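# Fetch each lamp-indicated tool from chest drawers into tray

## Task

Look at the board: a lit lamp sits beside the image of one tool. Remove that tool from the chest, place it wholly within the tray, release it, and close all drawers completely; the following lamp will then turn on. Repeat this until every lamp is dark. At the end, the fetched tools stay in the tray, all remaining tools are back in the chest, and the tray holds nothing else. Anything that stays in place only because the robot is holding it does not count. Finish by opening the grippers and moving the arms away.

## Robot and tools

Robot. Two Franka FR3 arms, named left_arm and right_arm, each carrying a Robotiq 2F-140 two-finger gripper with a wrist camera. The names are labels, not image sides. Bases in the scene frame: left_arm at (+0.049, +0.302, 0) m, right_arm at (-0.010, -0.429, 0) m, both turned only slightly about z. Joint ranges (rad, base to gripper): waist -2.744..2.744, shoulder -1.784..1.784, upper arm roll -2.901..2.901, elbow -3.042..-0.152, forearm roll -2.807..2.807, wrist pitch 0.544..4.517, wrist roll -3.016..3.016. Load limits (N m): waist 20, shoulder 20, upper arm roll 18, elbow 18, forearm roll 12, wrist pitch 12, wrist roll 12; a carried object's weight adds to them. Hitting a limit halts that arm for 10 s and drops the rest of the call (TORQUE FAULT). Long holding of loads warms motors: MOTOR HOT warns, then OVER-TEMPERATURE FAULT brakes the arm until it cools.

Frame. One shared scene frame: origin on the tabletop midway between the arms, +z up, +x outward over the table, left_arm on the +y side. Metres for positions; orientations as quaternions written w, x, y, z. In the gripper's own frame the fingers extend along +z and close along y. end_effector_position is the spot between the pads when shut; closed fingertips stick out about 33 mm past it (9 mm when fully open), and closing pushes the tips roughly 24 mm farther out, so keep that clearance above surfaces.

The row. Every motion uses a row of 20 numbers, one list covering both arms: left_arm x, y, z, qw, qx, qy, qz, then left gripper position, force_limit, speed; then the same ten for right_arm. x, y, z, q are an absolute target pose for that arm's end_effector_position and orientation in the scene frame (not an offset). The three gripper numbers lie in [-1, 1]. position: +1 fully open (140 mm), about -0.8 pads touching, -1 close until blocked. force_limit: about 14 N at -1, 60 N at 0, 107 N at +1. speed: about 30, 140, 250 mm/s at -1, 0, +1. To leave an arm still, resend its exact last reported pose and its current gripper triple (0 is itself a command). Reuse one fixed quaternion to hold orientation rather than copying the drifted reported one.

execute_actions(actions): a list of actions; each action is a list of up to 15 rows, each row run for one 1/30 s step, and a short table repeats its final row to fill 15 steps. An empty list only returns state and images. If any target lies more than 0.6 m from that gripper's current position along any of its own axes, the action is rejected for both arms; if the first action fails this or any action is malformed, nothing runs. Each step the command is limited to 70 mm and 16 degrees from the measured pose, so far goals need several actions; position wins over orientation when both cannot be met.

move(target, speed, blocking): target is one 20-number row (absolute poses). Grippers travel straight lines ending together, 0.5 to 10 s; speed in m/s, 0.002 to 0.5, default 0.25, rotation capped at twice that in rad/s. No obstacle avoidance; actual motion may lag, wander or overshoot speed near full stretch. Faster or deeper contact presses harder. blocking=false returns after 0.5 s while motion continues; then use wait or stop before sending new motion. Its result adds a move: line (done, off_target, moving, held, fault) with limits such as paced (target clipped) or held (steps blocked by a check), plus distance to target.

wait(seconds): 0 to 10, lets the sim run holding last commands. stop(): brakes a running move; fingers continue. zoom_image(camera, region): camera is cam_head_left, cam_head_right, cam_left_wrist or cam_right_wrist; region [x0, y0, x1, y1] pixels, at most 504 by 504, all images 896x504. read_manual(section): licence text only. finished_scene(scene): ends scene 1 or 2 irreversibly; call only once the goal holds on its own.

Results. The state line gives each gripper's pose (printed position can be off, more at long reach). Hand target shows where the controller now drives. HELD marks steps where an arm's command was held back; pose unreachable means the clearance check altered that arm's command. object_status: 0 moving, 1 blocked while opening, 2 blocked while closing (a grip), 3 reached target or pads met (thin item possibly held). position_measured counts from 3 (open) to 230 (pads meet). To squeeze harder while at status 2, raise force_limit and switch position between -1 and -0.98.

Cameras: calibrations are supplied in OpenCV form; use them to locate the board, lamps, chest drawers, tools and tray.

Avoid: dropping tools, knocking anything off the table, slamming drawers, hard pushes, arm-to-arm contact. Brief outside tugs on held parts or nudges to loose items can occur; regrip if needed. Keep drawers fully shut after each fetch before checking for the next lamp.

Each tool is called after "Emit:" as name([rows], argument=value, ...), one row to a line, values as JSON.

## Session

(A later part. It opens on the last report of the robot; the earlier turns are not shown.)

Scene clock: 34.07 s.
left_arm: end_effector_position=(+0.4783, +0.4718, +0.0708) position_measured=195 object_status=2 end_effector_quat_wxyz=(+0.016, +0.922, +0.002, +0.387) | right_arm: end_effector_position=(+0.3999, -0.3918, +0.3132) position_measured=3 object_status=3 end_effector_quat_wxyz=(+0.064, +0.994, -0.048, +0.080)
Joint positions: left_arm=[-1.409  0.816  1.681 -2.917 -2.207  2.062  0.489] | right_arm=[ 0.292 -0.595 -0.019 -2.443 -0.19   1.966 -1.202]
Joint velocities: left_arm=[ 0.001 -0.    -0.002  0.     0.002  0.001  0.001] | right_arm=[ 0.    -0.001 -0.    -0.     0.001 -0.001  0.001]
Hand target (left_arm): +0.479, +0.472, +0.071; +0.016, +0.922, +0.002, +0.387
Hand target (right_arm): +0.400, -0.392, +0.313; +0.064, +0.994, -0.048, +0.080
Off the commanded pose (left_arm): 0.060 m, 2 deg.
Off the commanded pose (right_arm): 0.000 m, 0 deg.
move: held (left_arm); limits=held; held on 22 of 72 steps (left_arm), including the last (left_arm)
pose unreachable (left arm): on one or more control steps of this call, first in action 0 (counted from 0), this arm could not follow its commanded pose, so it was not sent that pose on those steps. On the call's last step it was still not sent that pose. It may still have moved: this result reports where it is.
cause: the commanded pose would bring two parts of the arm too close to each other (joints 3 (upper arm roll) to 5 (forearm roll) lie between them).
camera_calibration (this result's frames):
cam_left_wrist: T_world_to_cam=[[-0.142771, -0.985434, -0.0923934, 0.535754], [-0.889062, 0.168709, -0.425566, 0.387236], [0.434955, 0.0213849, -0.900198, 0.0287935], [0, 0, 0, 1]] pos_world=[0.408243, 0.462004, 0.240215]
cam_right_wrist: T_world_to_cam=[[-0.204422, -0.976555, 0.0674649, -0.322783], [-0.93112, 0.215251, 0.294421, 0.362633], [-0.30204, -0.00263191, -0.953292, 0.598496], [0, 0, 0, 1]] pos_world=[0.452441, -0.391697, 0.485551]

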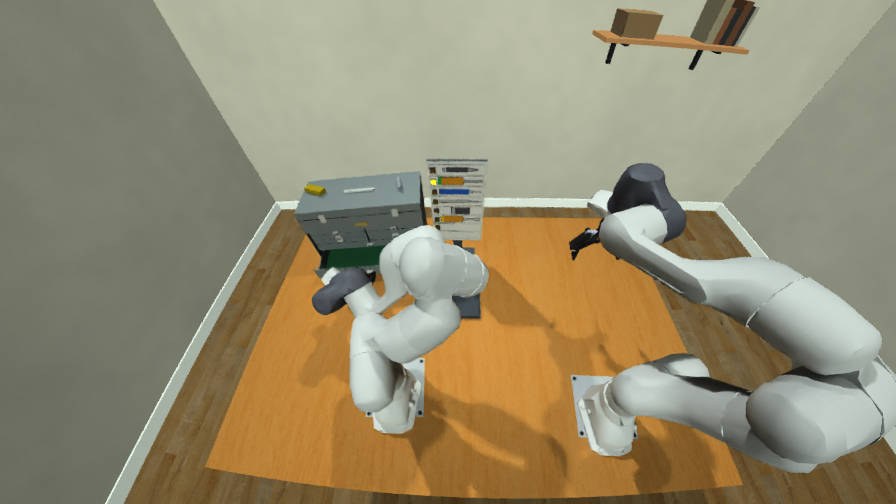

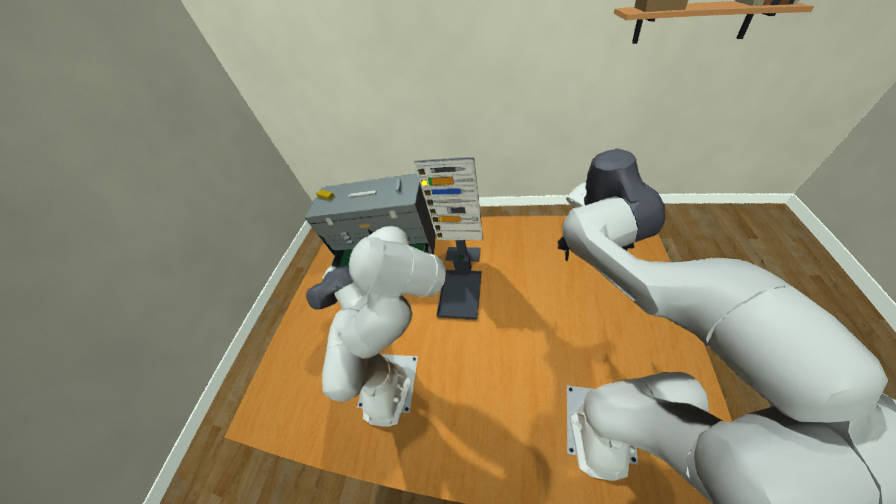

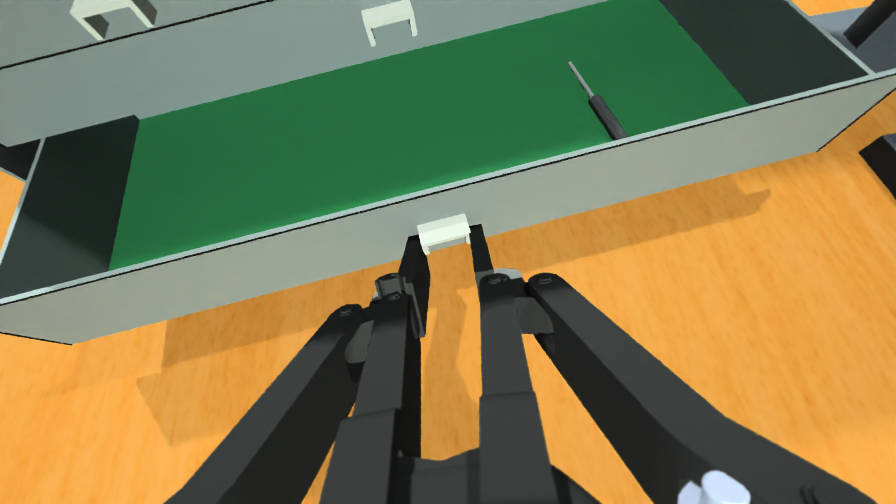

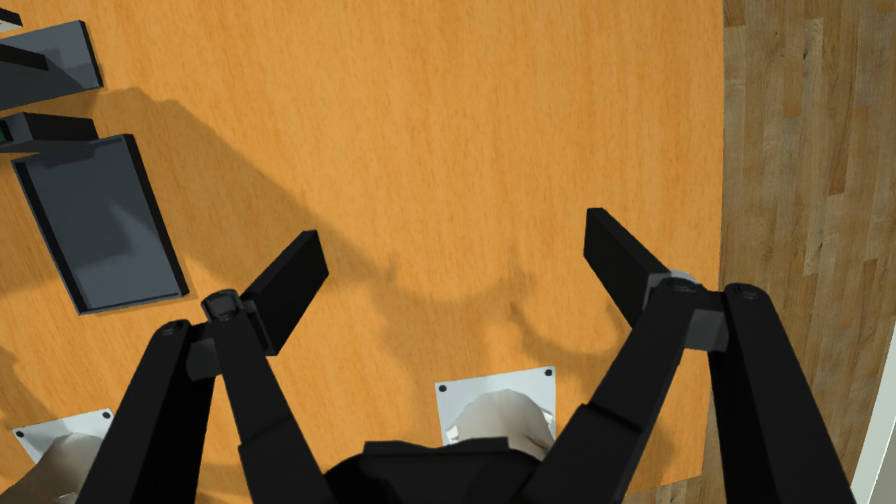

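Emit:
move(target=[0.596,0.481,0.073,0,0.924,0,0.383,-1,0.5,0.5, 0.4,-0.392,0.313,0.064,0.994,-0.048,0.08,1,0,0], speed=0.08)

Emit:
move(target=[0.596,0.481,0.073,0,0.924,0,0.383,0.2,0.5,0.5, 0.4,-0.392,0.313,0.064,0.994,-0.048,0.08,1,0,0])

Emit:
move(target=[0.56,0.481,0.15,0,0.924,0,0.383,0.2,0.5,0.5, 0.4,-0.392,0.313,0.064,0.994,-0.048,0.08,1,0,0], speed=0.1)

Emit:
move(target=[0.597,0.481,0.122,0,0.924,0,0.383,0.2,0.5,0.5, 0.4,-0.392,0.313,0.064,0.994,-0.048,0.08,1,0,0], speed=0.04)

Emit:
move(target=[0.595,0.481,0.122,0,0.924,0,0.383,-1,0.5,0.5, 0.4,-0.392,0.313,0.064,0.994,-0.048,0.08,1,0,0])

Emit:
move(target=[0.44,0.469,0.122,0,0.924,0,0.383,-1,0.5,0.5, 0.4,-0.392,0.313,0.064,0.994,-0.048,0.08,1,0,0], speed=0.08)

Scene clock: 36.33 s.
left_arm: end_effector_position=(+0.5928, +0.4820, +0.0737) position_measured=195 object_status=2 end_effector_quat_wxyz=(-0.002, +0.924, +0.000, +0.382) | right_arm: end_effector_position=(+0.3999, -0.3918, +0.3132) position_measured=3 object_status=3 end_effector_quat_wxyz=(+0.064, +0.994, -0.048, +0.080)
Joint positions: left_arm=[-1.209  0.835  1.443 -2.594 -2.231  2.221  0.358] | right_arm=[ 0.292 -0.595 -0.019 -2.443 -0.19   1.966 -1.202]
Joint velocities: left_arm=[ 0.002  0.    -0.003  0.004 -0.001  0.008 -0.018] | right_arm=[ 0.     0.002 -0.    -0.    -0.001  0.     0.001]
Hand target (left_arm): +0.597, +0.481, +0.075; -0.001, +0.923, -0.000, +0.385
Hand target (right_arm): +0.400, -0.392, +0.313; +0.064, +0.994, -0.048, +0.080
Off the commanded pose (left_arm): 0.003 m, 0 deg.
Off the commanded pose (right_arm): 0.000 m, 0 deg.
move: done
camera_calibration (this result's frames):
cam_left_wrist: T_world_to_cam=[[-0.132567, -0.983151, -0.125859, 0.557747], [-0.895662, 0.173208, -0.409619, 0.489115], [0.424517, 0.0584256, -0.903533, -0.0299774], [0, 0, 0, 1]] pos_world=[0.524747, 0.465383, 0.243463]
cam_right_wrist: T_world_to_cam=[[-0.204422, -0.976555, 0.0674648, -0.322783], [-0.93112, 0.215251, 0.294421, 0.362633], [-0.30204, -0.00263173, -0.953292, 0.598496], [0, 0, 0, 1]] pos_world=[0.452441, -0.391697, 0.485551]

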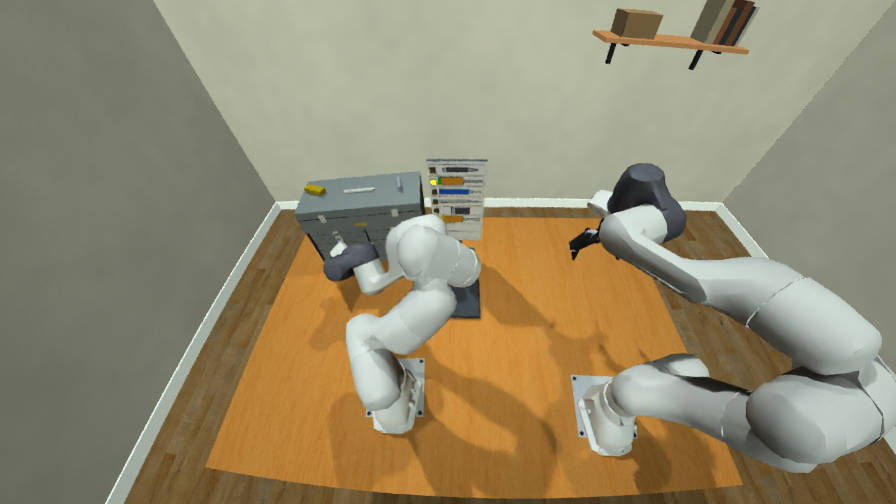

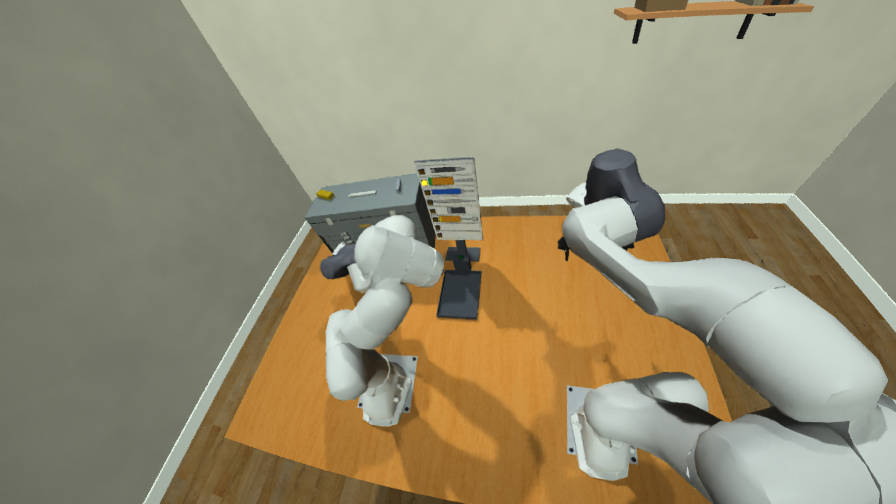

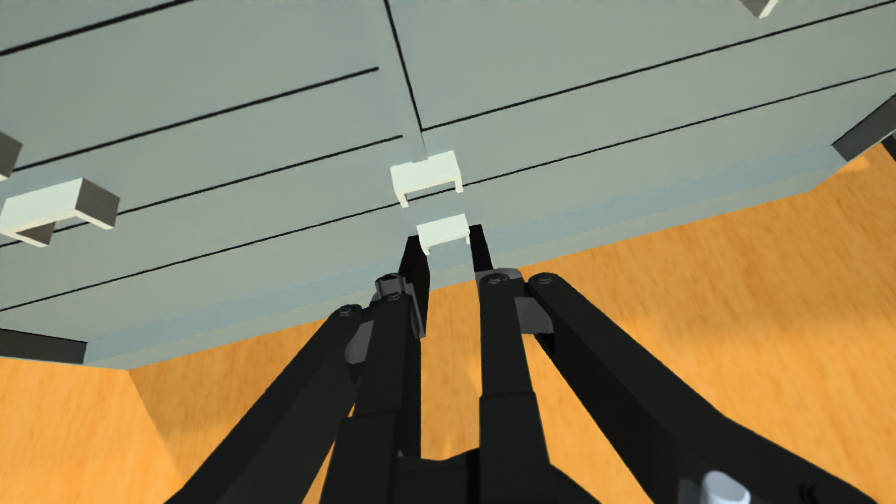

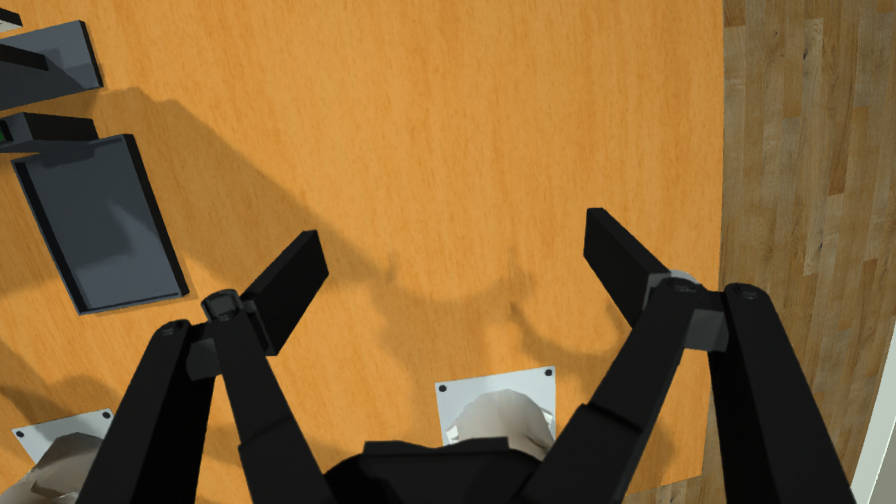

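Scene clock: 37.03 s.
left_arm: end_effector_position=(+0.5944, +0.4820, +0.0731) position_measured=104 object_status=3 end_effector_quat_wxyz=(-0.002, +0.924, +0.000, +0.382) | right_arm: end_effector_position=(+0.3999, -0.3918, +0.3132) position_measured=3 object_status=3 end_effector_quat_wxyz=(+0.064, +0.994, -0.048, +0.080)
Joint positions: left_arm=[-1.203  0.835  1.438 -2.589 -2.231  2.221  0.357] | right_arm=[ 0.292 -0.595 -0.019 -2.443 -0.19   1.966 -1.202]
Joint velocities: left_arm=[ 0.002 -0.     0.     0.    -0.001  0.     0.   ] | right_arm=[-0.001  0.     0.     0.     0.    -0.    -0.   ]
Hand target (left_arm): +0.596, +0.481, +0.073; -0.000, +0.924, -0.000, +0.383
Hand target (right_arm): +0.400, -0.392, +0.313; +0.064, +0.994, -0.048, +0.080
Off the commanded pose (left_arm): 0.002 m, 0 deg.
Off the commanded pose (right_arm): 0.000 m, 0 deg.
move: done
camera_calibration (this result's frames):
cam_left_wrist: T_world_to_cam=[[-0.133478, -0.983173, -0.12472, 0.558336], [-0.895528, 0.173559, -0.409765, 0.490127], [0.424516, 0.0569956, -0.903625, -0.0305788], [0, 0, 0, 1]] pos_world=[0.526429, 0.465617, 0.24284]
cam_right_wrist: T_world_to_cam=[[-0.204422, -0.976555, 0.0674648, -0.322783], [-0.931119, 0.215251, 0.294421, 0.362633], [-0.30204, -0.00263171, -0.953292, 0.598496], [0, 0, 0, 1]] pos_world=[0.452441, -0.391697, 0.485551]

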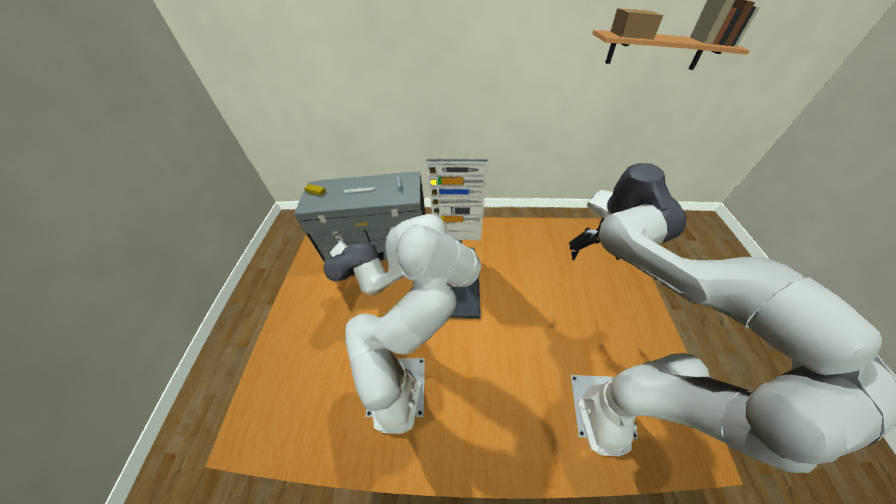

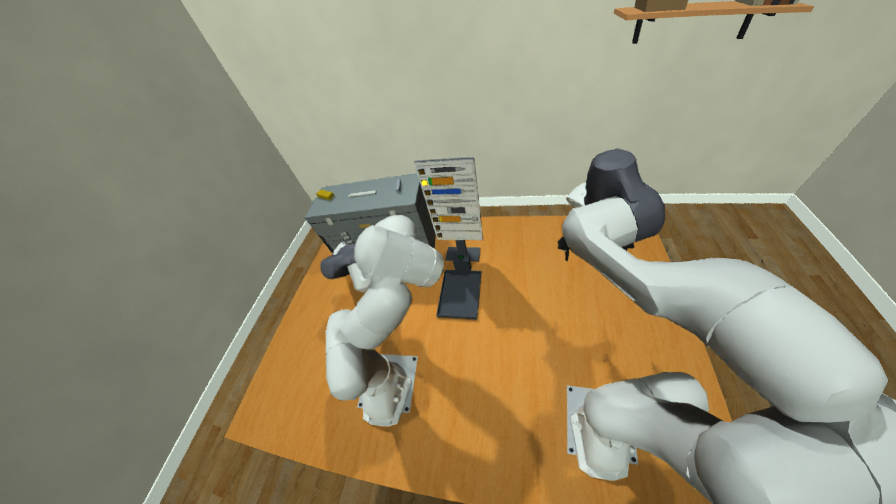

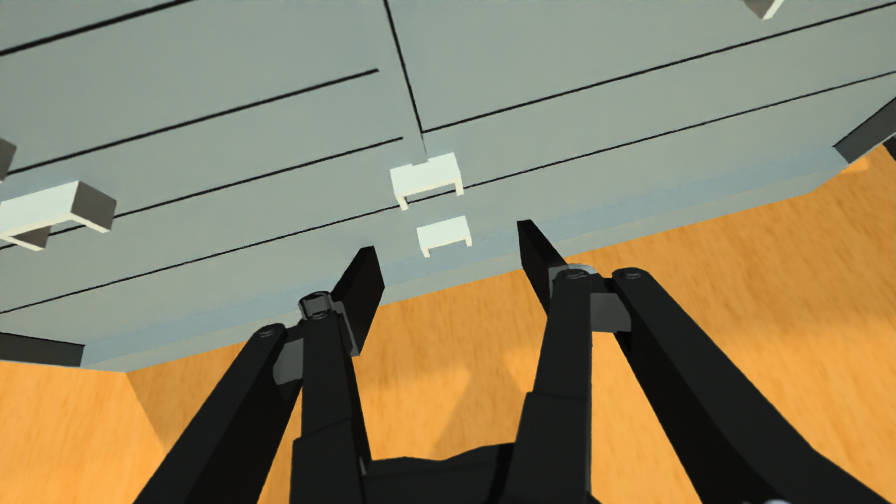

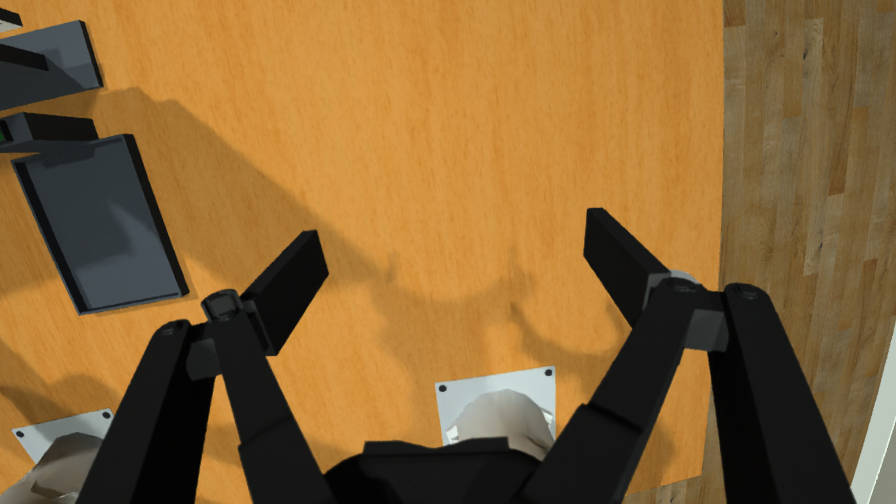

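Scene clock: 38.30 s.
left_arm: end_effector_position=(+0.5614, +0.4819, +0.1488) position_measured=104 object_status=3 end_effector_quat_wxyz=(-0.003, +0.923, -0.008, +0.385) | right_arm: end_effector_position=(+0.3999, -0.3918, +0.3132) position_measured=3 object_status=3 end_effector_quat_wxyz=(+0.064, +0.994, -0.048, +0.080)
Joint positions: left_arm=[-1.484  0.804  1.802 -2.705 -1.992  2.222  0.252] | right_arm=[ 0.292 -0.595 -0.019 -2.443 -0.19   1.966 -1.202]
Joint velocities: left_arm=[-0.007 -0.001  0.006 -0.001  0.022 -0.    -0.046] | right_arm=[ 0.001 -0.001 -0.001 -0.     0.001  0.001  0.001]
Hand target (left_arm): +0.560, +0.482, +0.148; +0.001, +0.924, +0.000, +0.382
Hand target (right_arm): +0.400, -0.392, +0.313; +0.064, +0.994, -0.048, +0.080
Off the commanded pose (left_arm): 0.002 m, 1 deg.
Off the commanded pose (right_arm): 0.000 m, 0 deg.
move: done
camera_calibration (this result's frames):
cam_left_wrist: T_world_to_cam=[[-0.146236, -0.980253, -0.133113, 0.570293], [-0.890719, 0.189015, -0.413392, 0.481927], [0.430389, 0.0581139, -0.900771, 0.0476427], [0, 0, 0, 1]] pos_world=[0.492154, 0.465171, 0.318054]
cam_right_wrist: T_world_to_cam=[[-0.204422, -0.976555, 0.0674648, -0.322783], [-0.931119, 0.215251, 0.294421, 0.362633], [-0.30204, -0.0026318, -0.953292, 0.598496], [0, 0, 0, 1]] pos_world=[0.452441, -0.391697, 0.485551]

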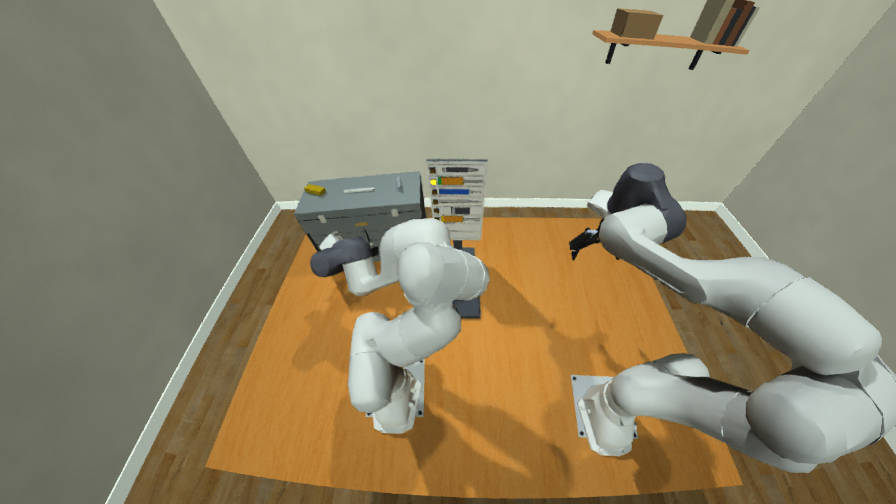

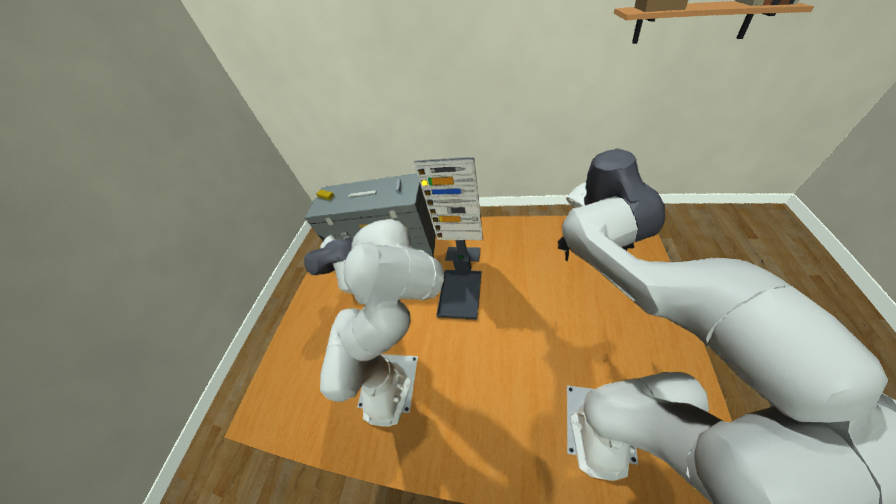

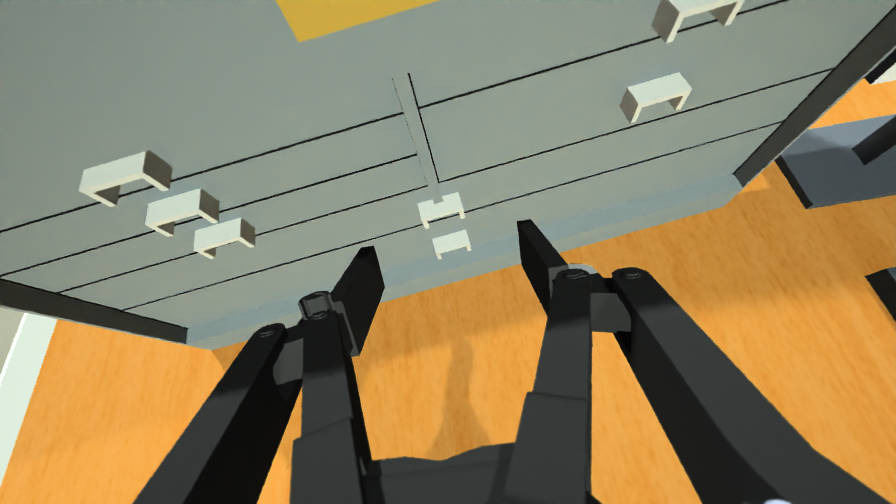

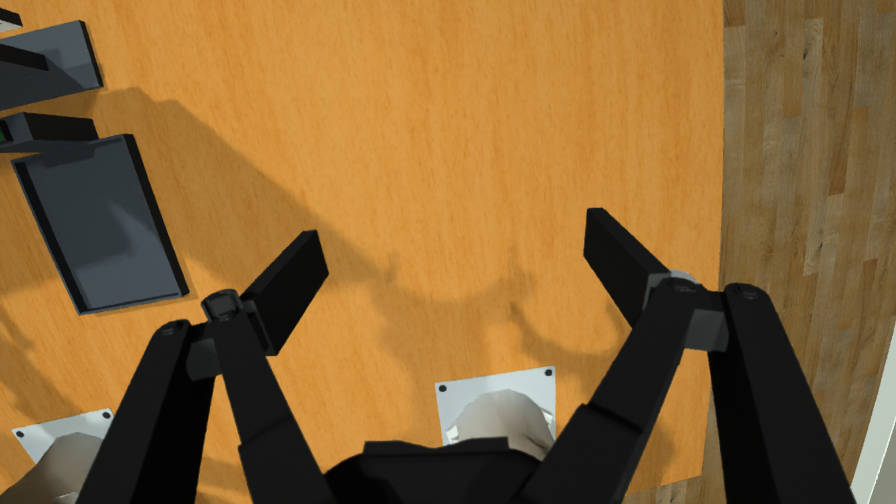

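Scene clock: 39.70 s.
left_arm: end_effector_position=(+0.5951, +0.4791, +0.1220) position_measured=104 object_status=3 end_effector_quat_wxyz=(+0.002, +0.924, -0.001, +0.381) | right_arm: end_effector_position=(+0.3999, -0.3918, +0.3132) position_measured=3 object_status=3 end_effector_quat_wxyz=(+0.064, +0.994, -0.048, +0.080)
Joint positions: left_arm=[-1.338  0.802  1.615 -2.606 -2.076  2.244  0.252] | right_arm=[ 0.292 -0.595 -0.019 -2.443 -0.19   1.966 -1.202]
Joint velocities: left_arm=[ 0.006  0.001 -0.006  0.002 -0.006  0.003  0.   ] | right_arm=[-0.    -0.001  0.002 -0.001 -0.002 -0.    -0.001]
Hand target (left_arm): +0.597, +0.480, +0.123; -0.000, +0.924, -0.000, +0.384
Hand target (right_arm): +0.400, -0.392, +0.313; +0.064, +0.994, -0.048, +0.080
Off the commanded pose (left_arm): 0.003 m, 0 deg.
Off the commanded pose (right_arm): 0.000 m, 0 deg.
move: done
camera_calibration (this result's frames):
cam_left_wrist: T_world_to_cam=[[-0.137816, -0.983304, -0.118828, 0.563623], [-0.895448, 0.174969, -0.409339, 0.510499], [0.423296, 0.0499906, -0.904611, 0.0177329], [0, 0, 0, 1]] pos_world=[0.527295, 0.464005, 0.291982]
cam_right_wrist: T_world_to_cam=[[-0.204421, -0.976555, 0.0674649, -0.322783], [-0.93112, 0.21525, 0.294421, 0.362633], [-0.30204, -0.00263191, -0.953292, 0.598496], [0, 0, 0, 1]] pos_world=[0.452441, -0.391697, 0.485551]

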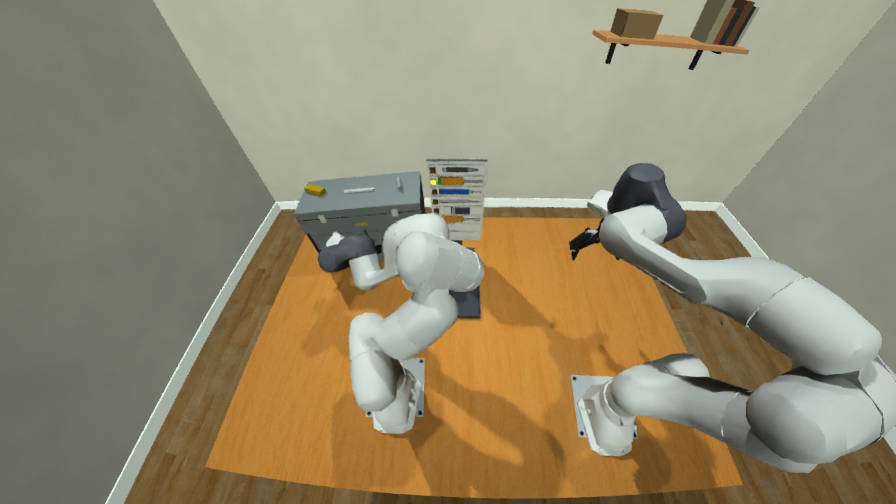

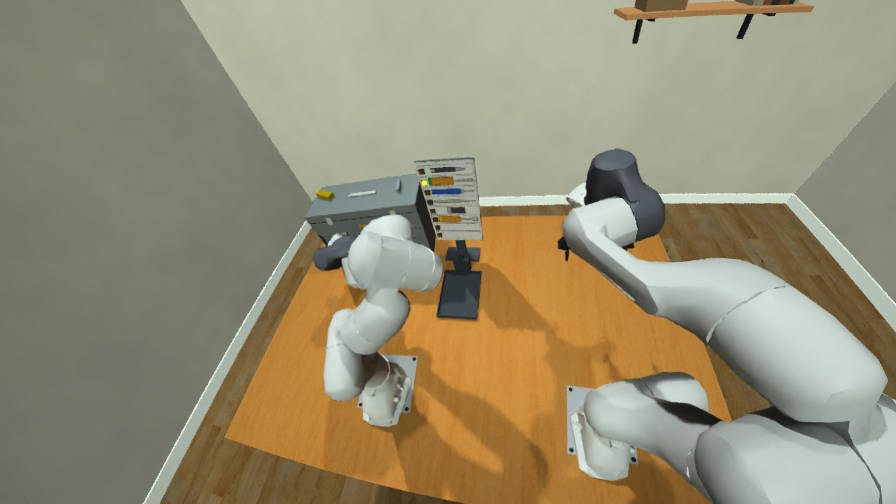

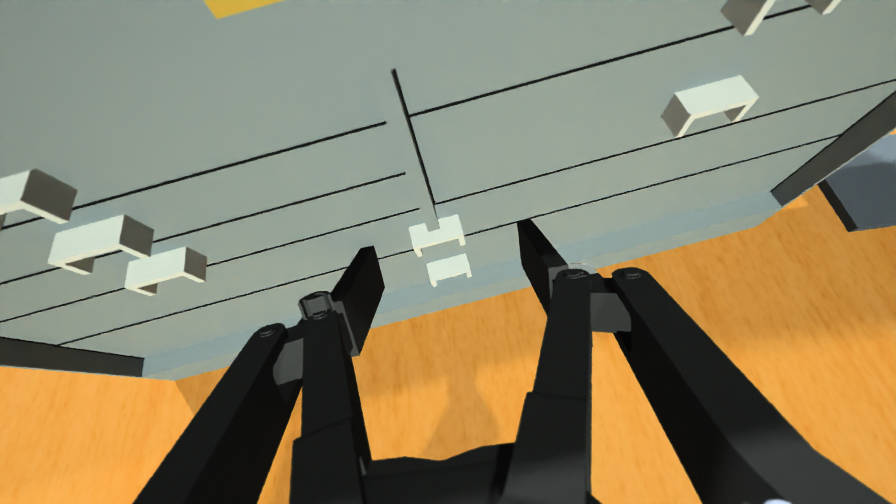

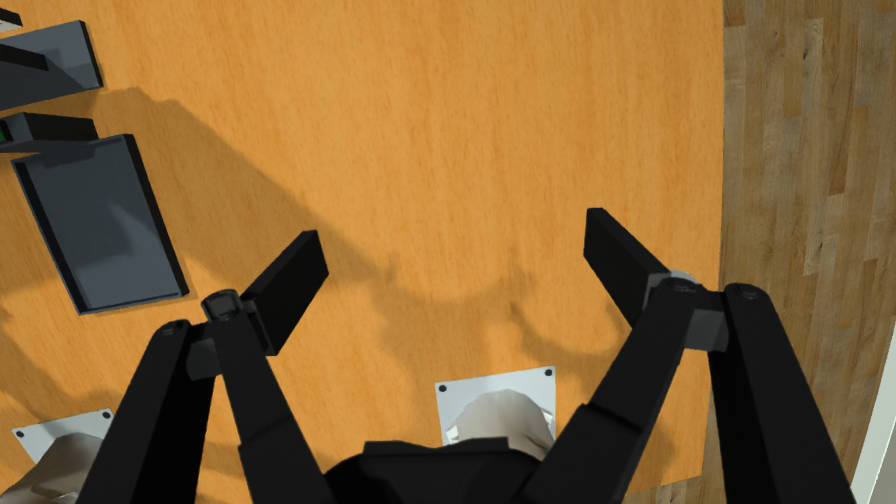

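Scene clock: 40.40 s.
left_arm: end_effector_position=(+0.5931, +0.4826, +0.1216) position_measured=196 object_status=2 end_effector_quat_wxyz=(-0.001, +0.925, +0.002, +0.381) | right_arm: end_effector_position=(+0.3999, -0.3918, +0.3132) position_measured=3 object_status=3 end_effector_quat_wxyz=(+0.064, +0.994, -0.048, +0.080)
Joint positions: left_arm=[-1.335  0.802  1.615 -2.607 -2.077  2.249  0.252] | right_arm=[ 0.292 -0.595 -0.019 -2.443 -0.19   1.966 -1.202]
Joint velocities: left_arm=[-0.     0.    -0.    -0.    -0.001 -0.     0.001] | right_arm=[ 0.     0.001  0.001 -0.001 -0.001 -0.001 -0.001]
Hand target (left_arm): +0.595, +0.481, +0.122; +0.000, +0.924, +0.000, +0.383
Hand target (right_arm): +0.400, -0.392, +0.313; +0.064, +0.994, -0.048, +0.080
Off the commanded pose (left_arm): 0.003 m, 0 deg.
Off the commanded pose (right_arm): 0.000 m, 0 deg.
move: done
camera_calibration (this result's frames):
cam_left_wrist: T_world_to_cam=[[-0.130724, -0.983873, -0.122086, 0.563212], [-0.897462, 0.169761, -0.407116, 0.511392], [0.421276, 0.0563479, -0.90518, 0.0162491], [0, 0, 0, 1]] pos_world=[0.525735, 0.466399, 0.291665]
cam_right_wrist: T_world_to_cam=[[-0.204422, -0.976555, 0.0674647, -0.322783], [-0.931119, 0.215251, 0.294421, 0.362633], [-0.30204, -0.0026316, -0.953292, 0.598496], [0, 0, 0, 1]] pos_world=[0.452441, -0.391697, 0.485551]

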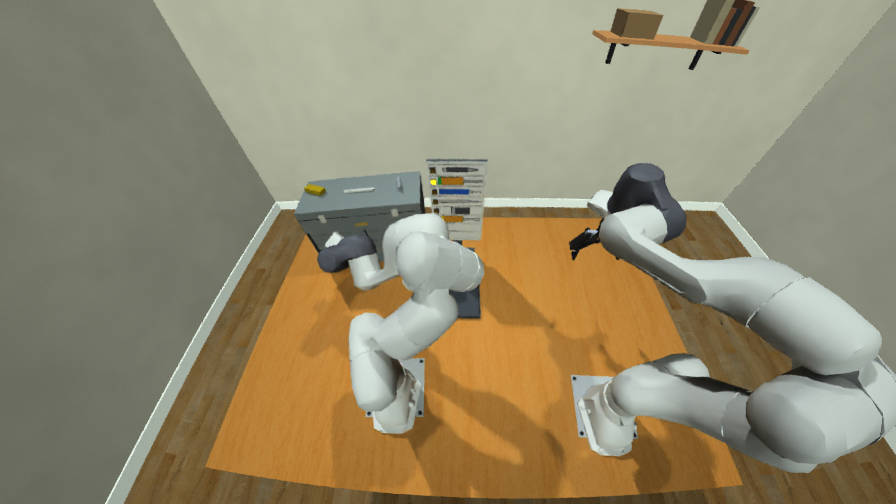

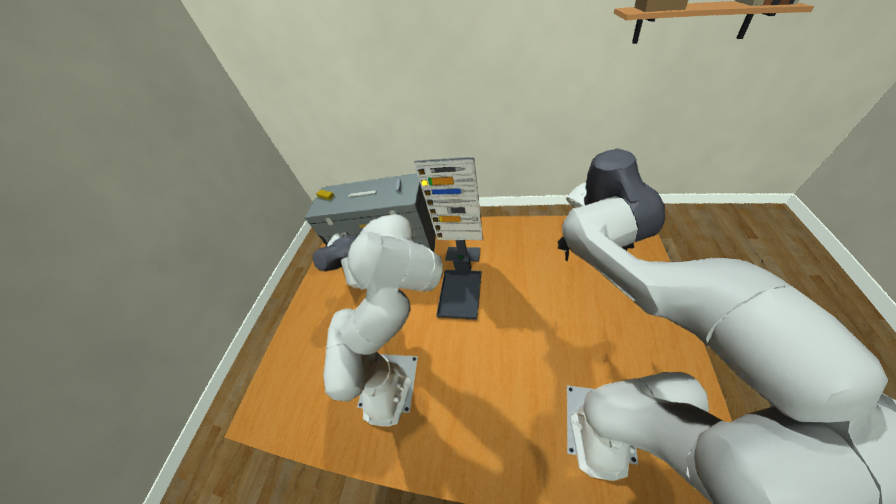

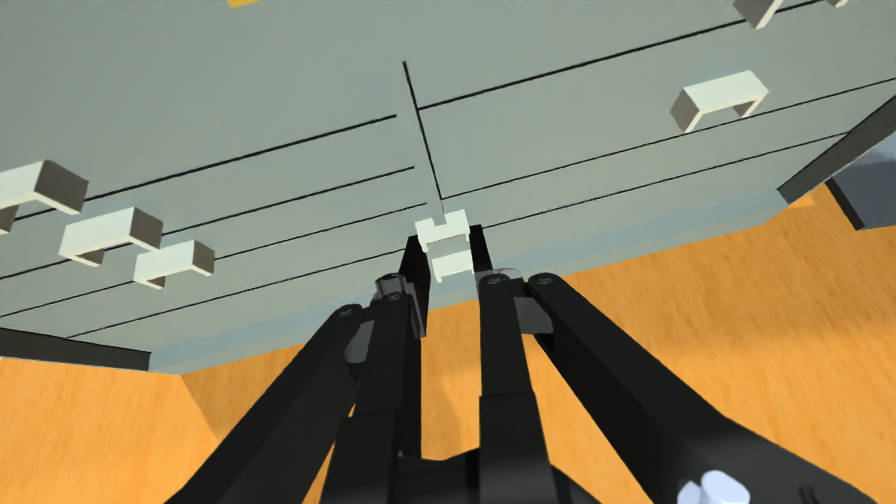

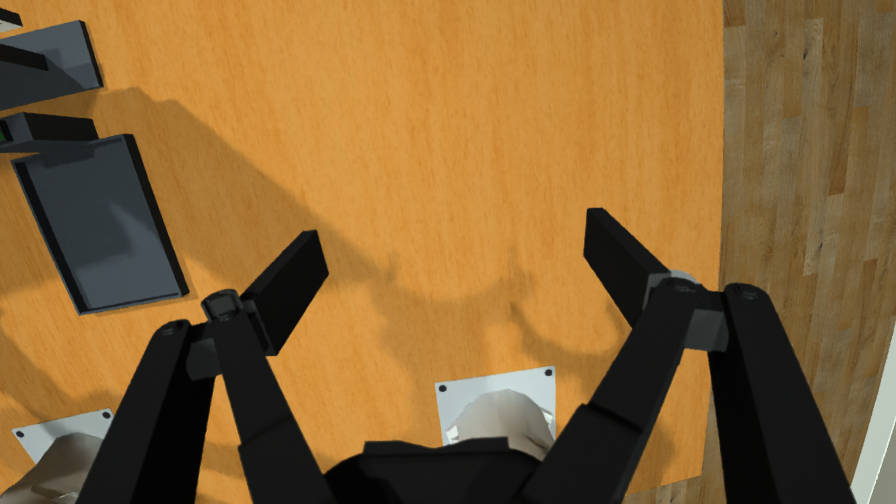

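Scene clock: 42.57 s.
left_arm: end_effector_position=(+0.4968, +0.4735, +0.1193) position_measured=196 object_status=2 end_effector_quat_wxyz=(+0.003, +0.924, +0.006, +0.382) | right_arm: end_effector_position=(+0.3999, -0.3918, +0.3132) position_measured=3 object_status=3 end_effector_quat_wxyz=(+0.064, +0.994, -0.048, +0.080)
Joint positions: left_arm=[-1.583  0.84   1.865 -2.887 -2.055  2.166  0.324] | right_arm=[ 0.292 -0.595 -0.019 -2.443 -0.19   1.966 -1.202]
Joint velocities: left_arm=[ 0.    -0.     0.     0.     0.     0.001  0.001] | right_arm=[ 0.001 -0.001 -0.001  0.    -0.001  0.     0.   ]
Hand target (left_arm): +0.498, +0.474, +0.119; +0.003, +0.924, +0.006, +0.382
Hand target (right_arm): +0.400, -0.392, +0.313; +0.064, +0.994, -0.048, +0.080
Off the commanded pose (left_arm): 0.057 m, 1 deg.
Off the commanded pose (right_arm): 0.000 m, 0 deg.
move: held (left_arm); limits=held; held on 25 of 65 steps (left_arm), including the last (left_arm)
pose unreachable (left arm): on one or more control steps of this call, first in action 0 (counted from 0), this arm could not follow its commanded pose, so it was not sent that pose on those steps. On the call's last step it was still not sent that pose. It may still have moved: this result reports where it is.
cause: the commanded pose would bring two parts of the arm too close to each other (joints 3 (upper arm roll) to 5 (forearm roll) lie between them).
camera_calibration (this result's frames):
cam_left_wrist: T_world_to_cam=[[-0.126587, -0.985656, -0.111612, 0.538886], [-0.897158, 0.161764, -0.411023, 0.429703], [0.423182, 0.0481035, -0.904767, 0.0581377], [0, 0, 0, 1]] pos_world=[0.429125, 0.45885, 0.289365]
cam_right_wrist: T_world_to_cam=[[-0.204422, -0.976555, 0.0674648, -0.322783], [-0.931119, 0.215251, 0.294421, 0.362633], [-0.30204, -0.00263165, -0.953292, 0.598496], [0, 0, 0, 1]] pos_world=[0.452441, -0.391697, 0.485551]

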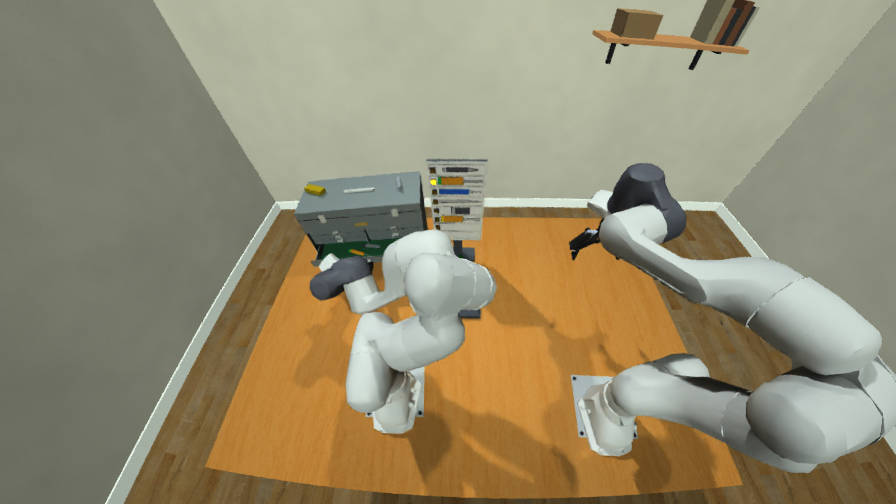

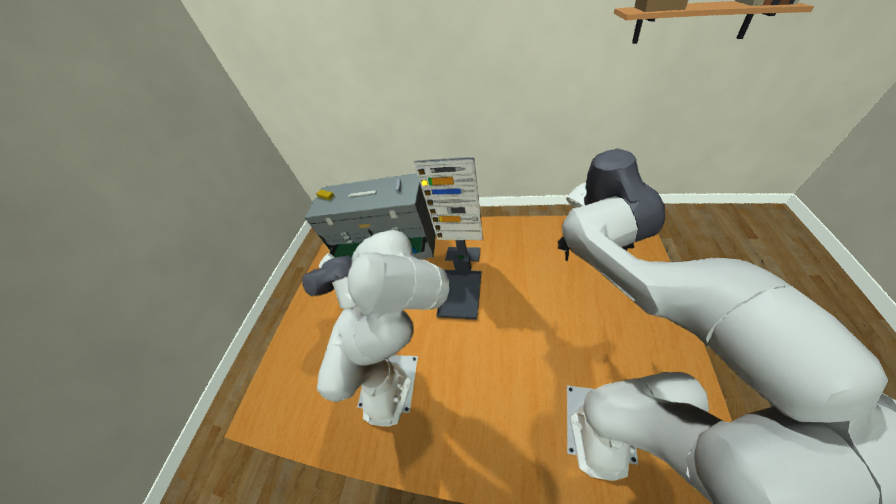

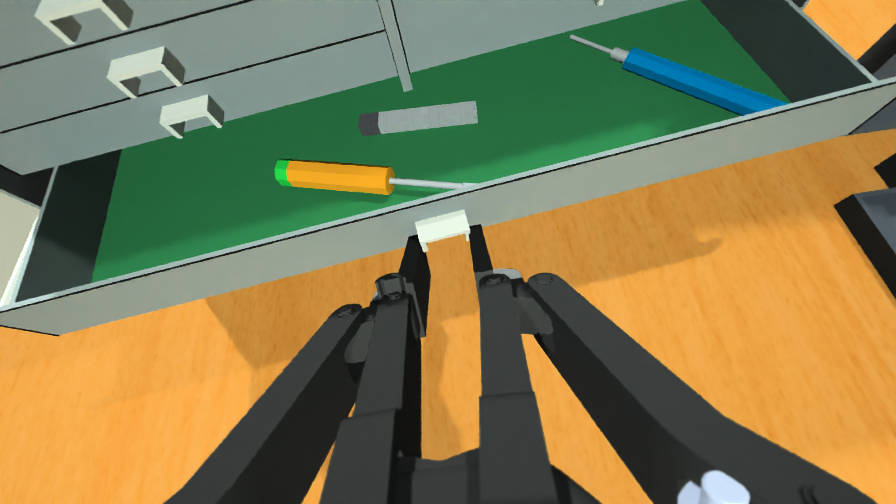

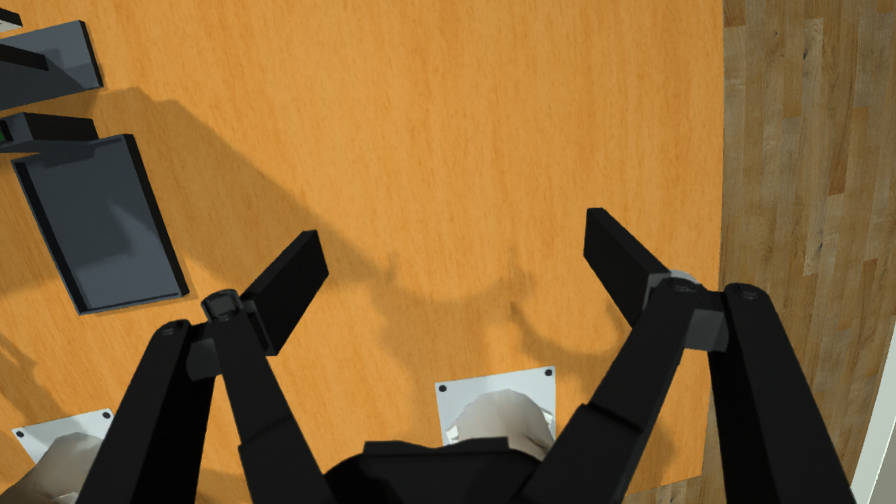

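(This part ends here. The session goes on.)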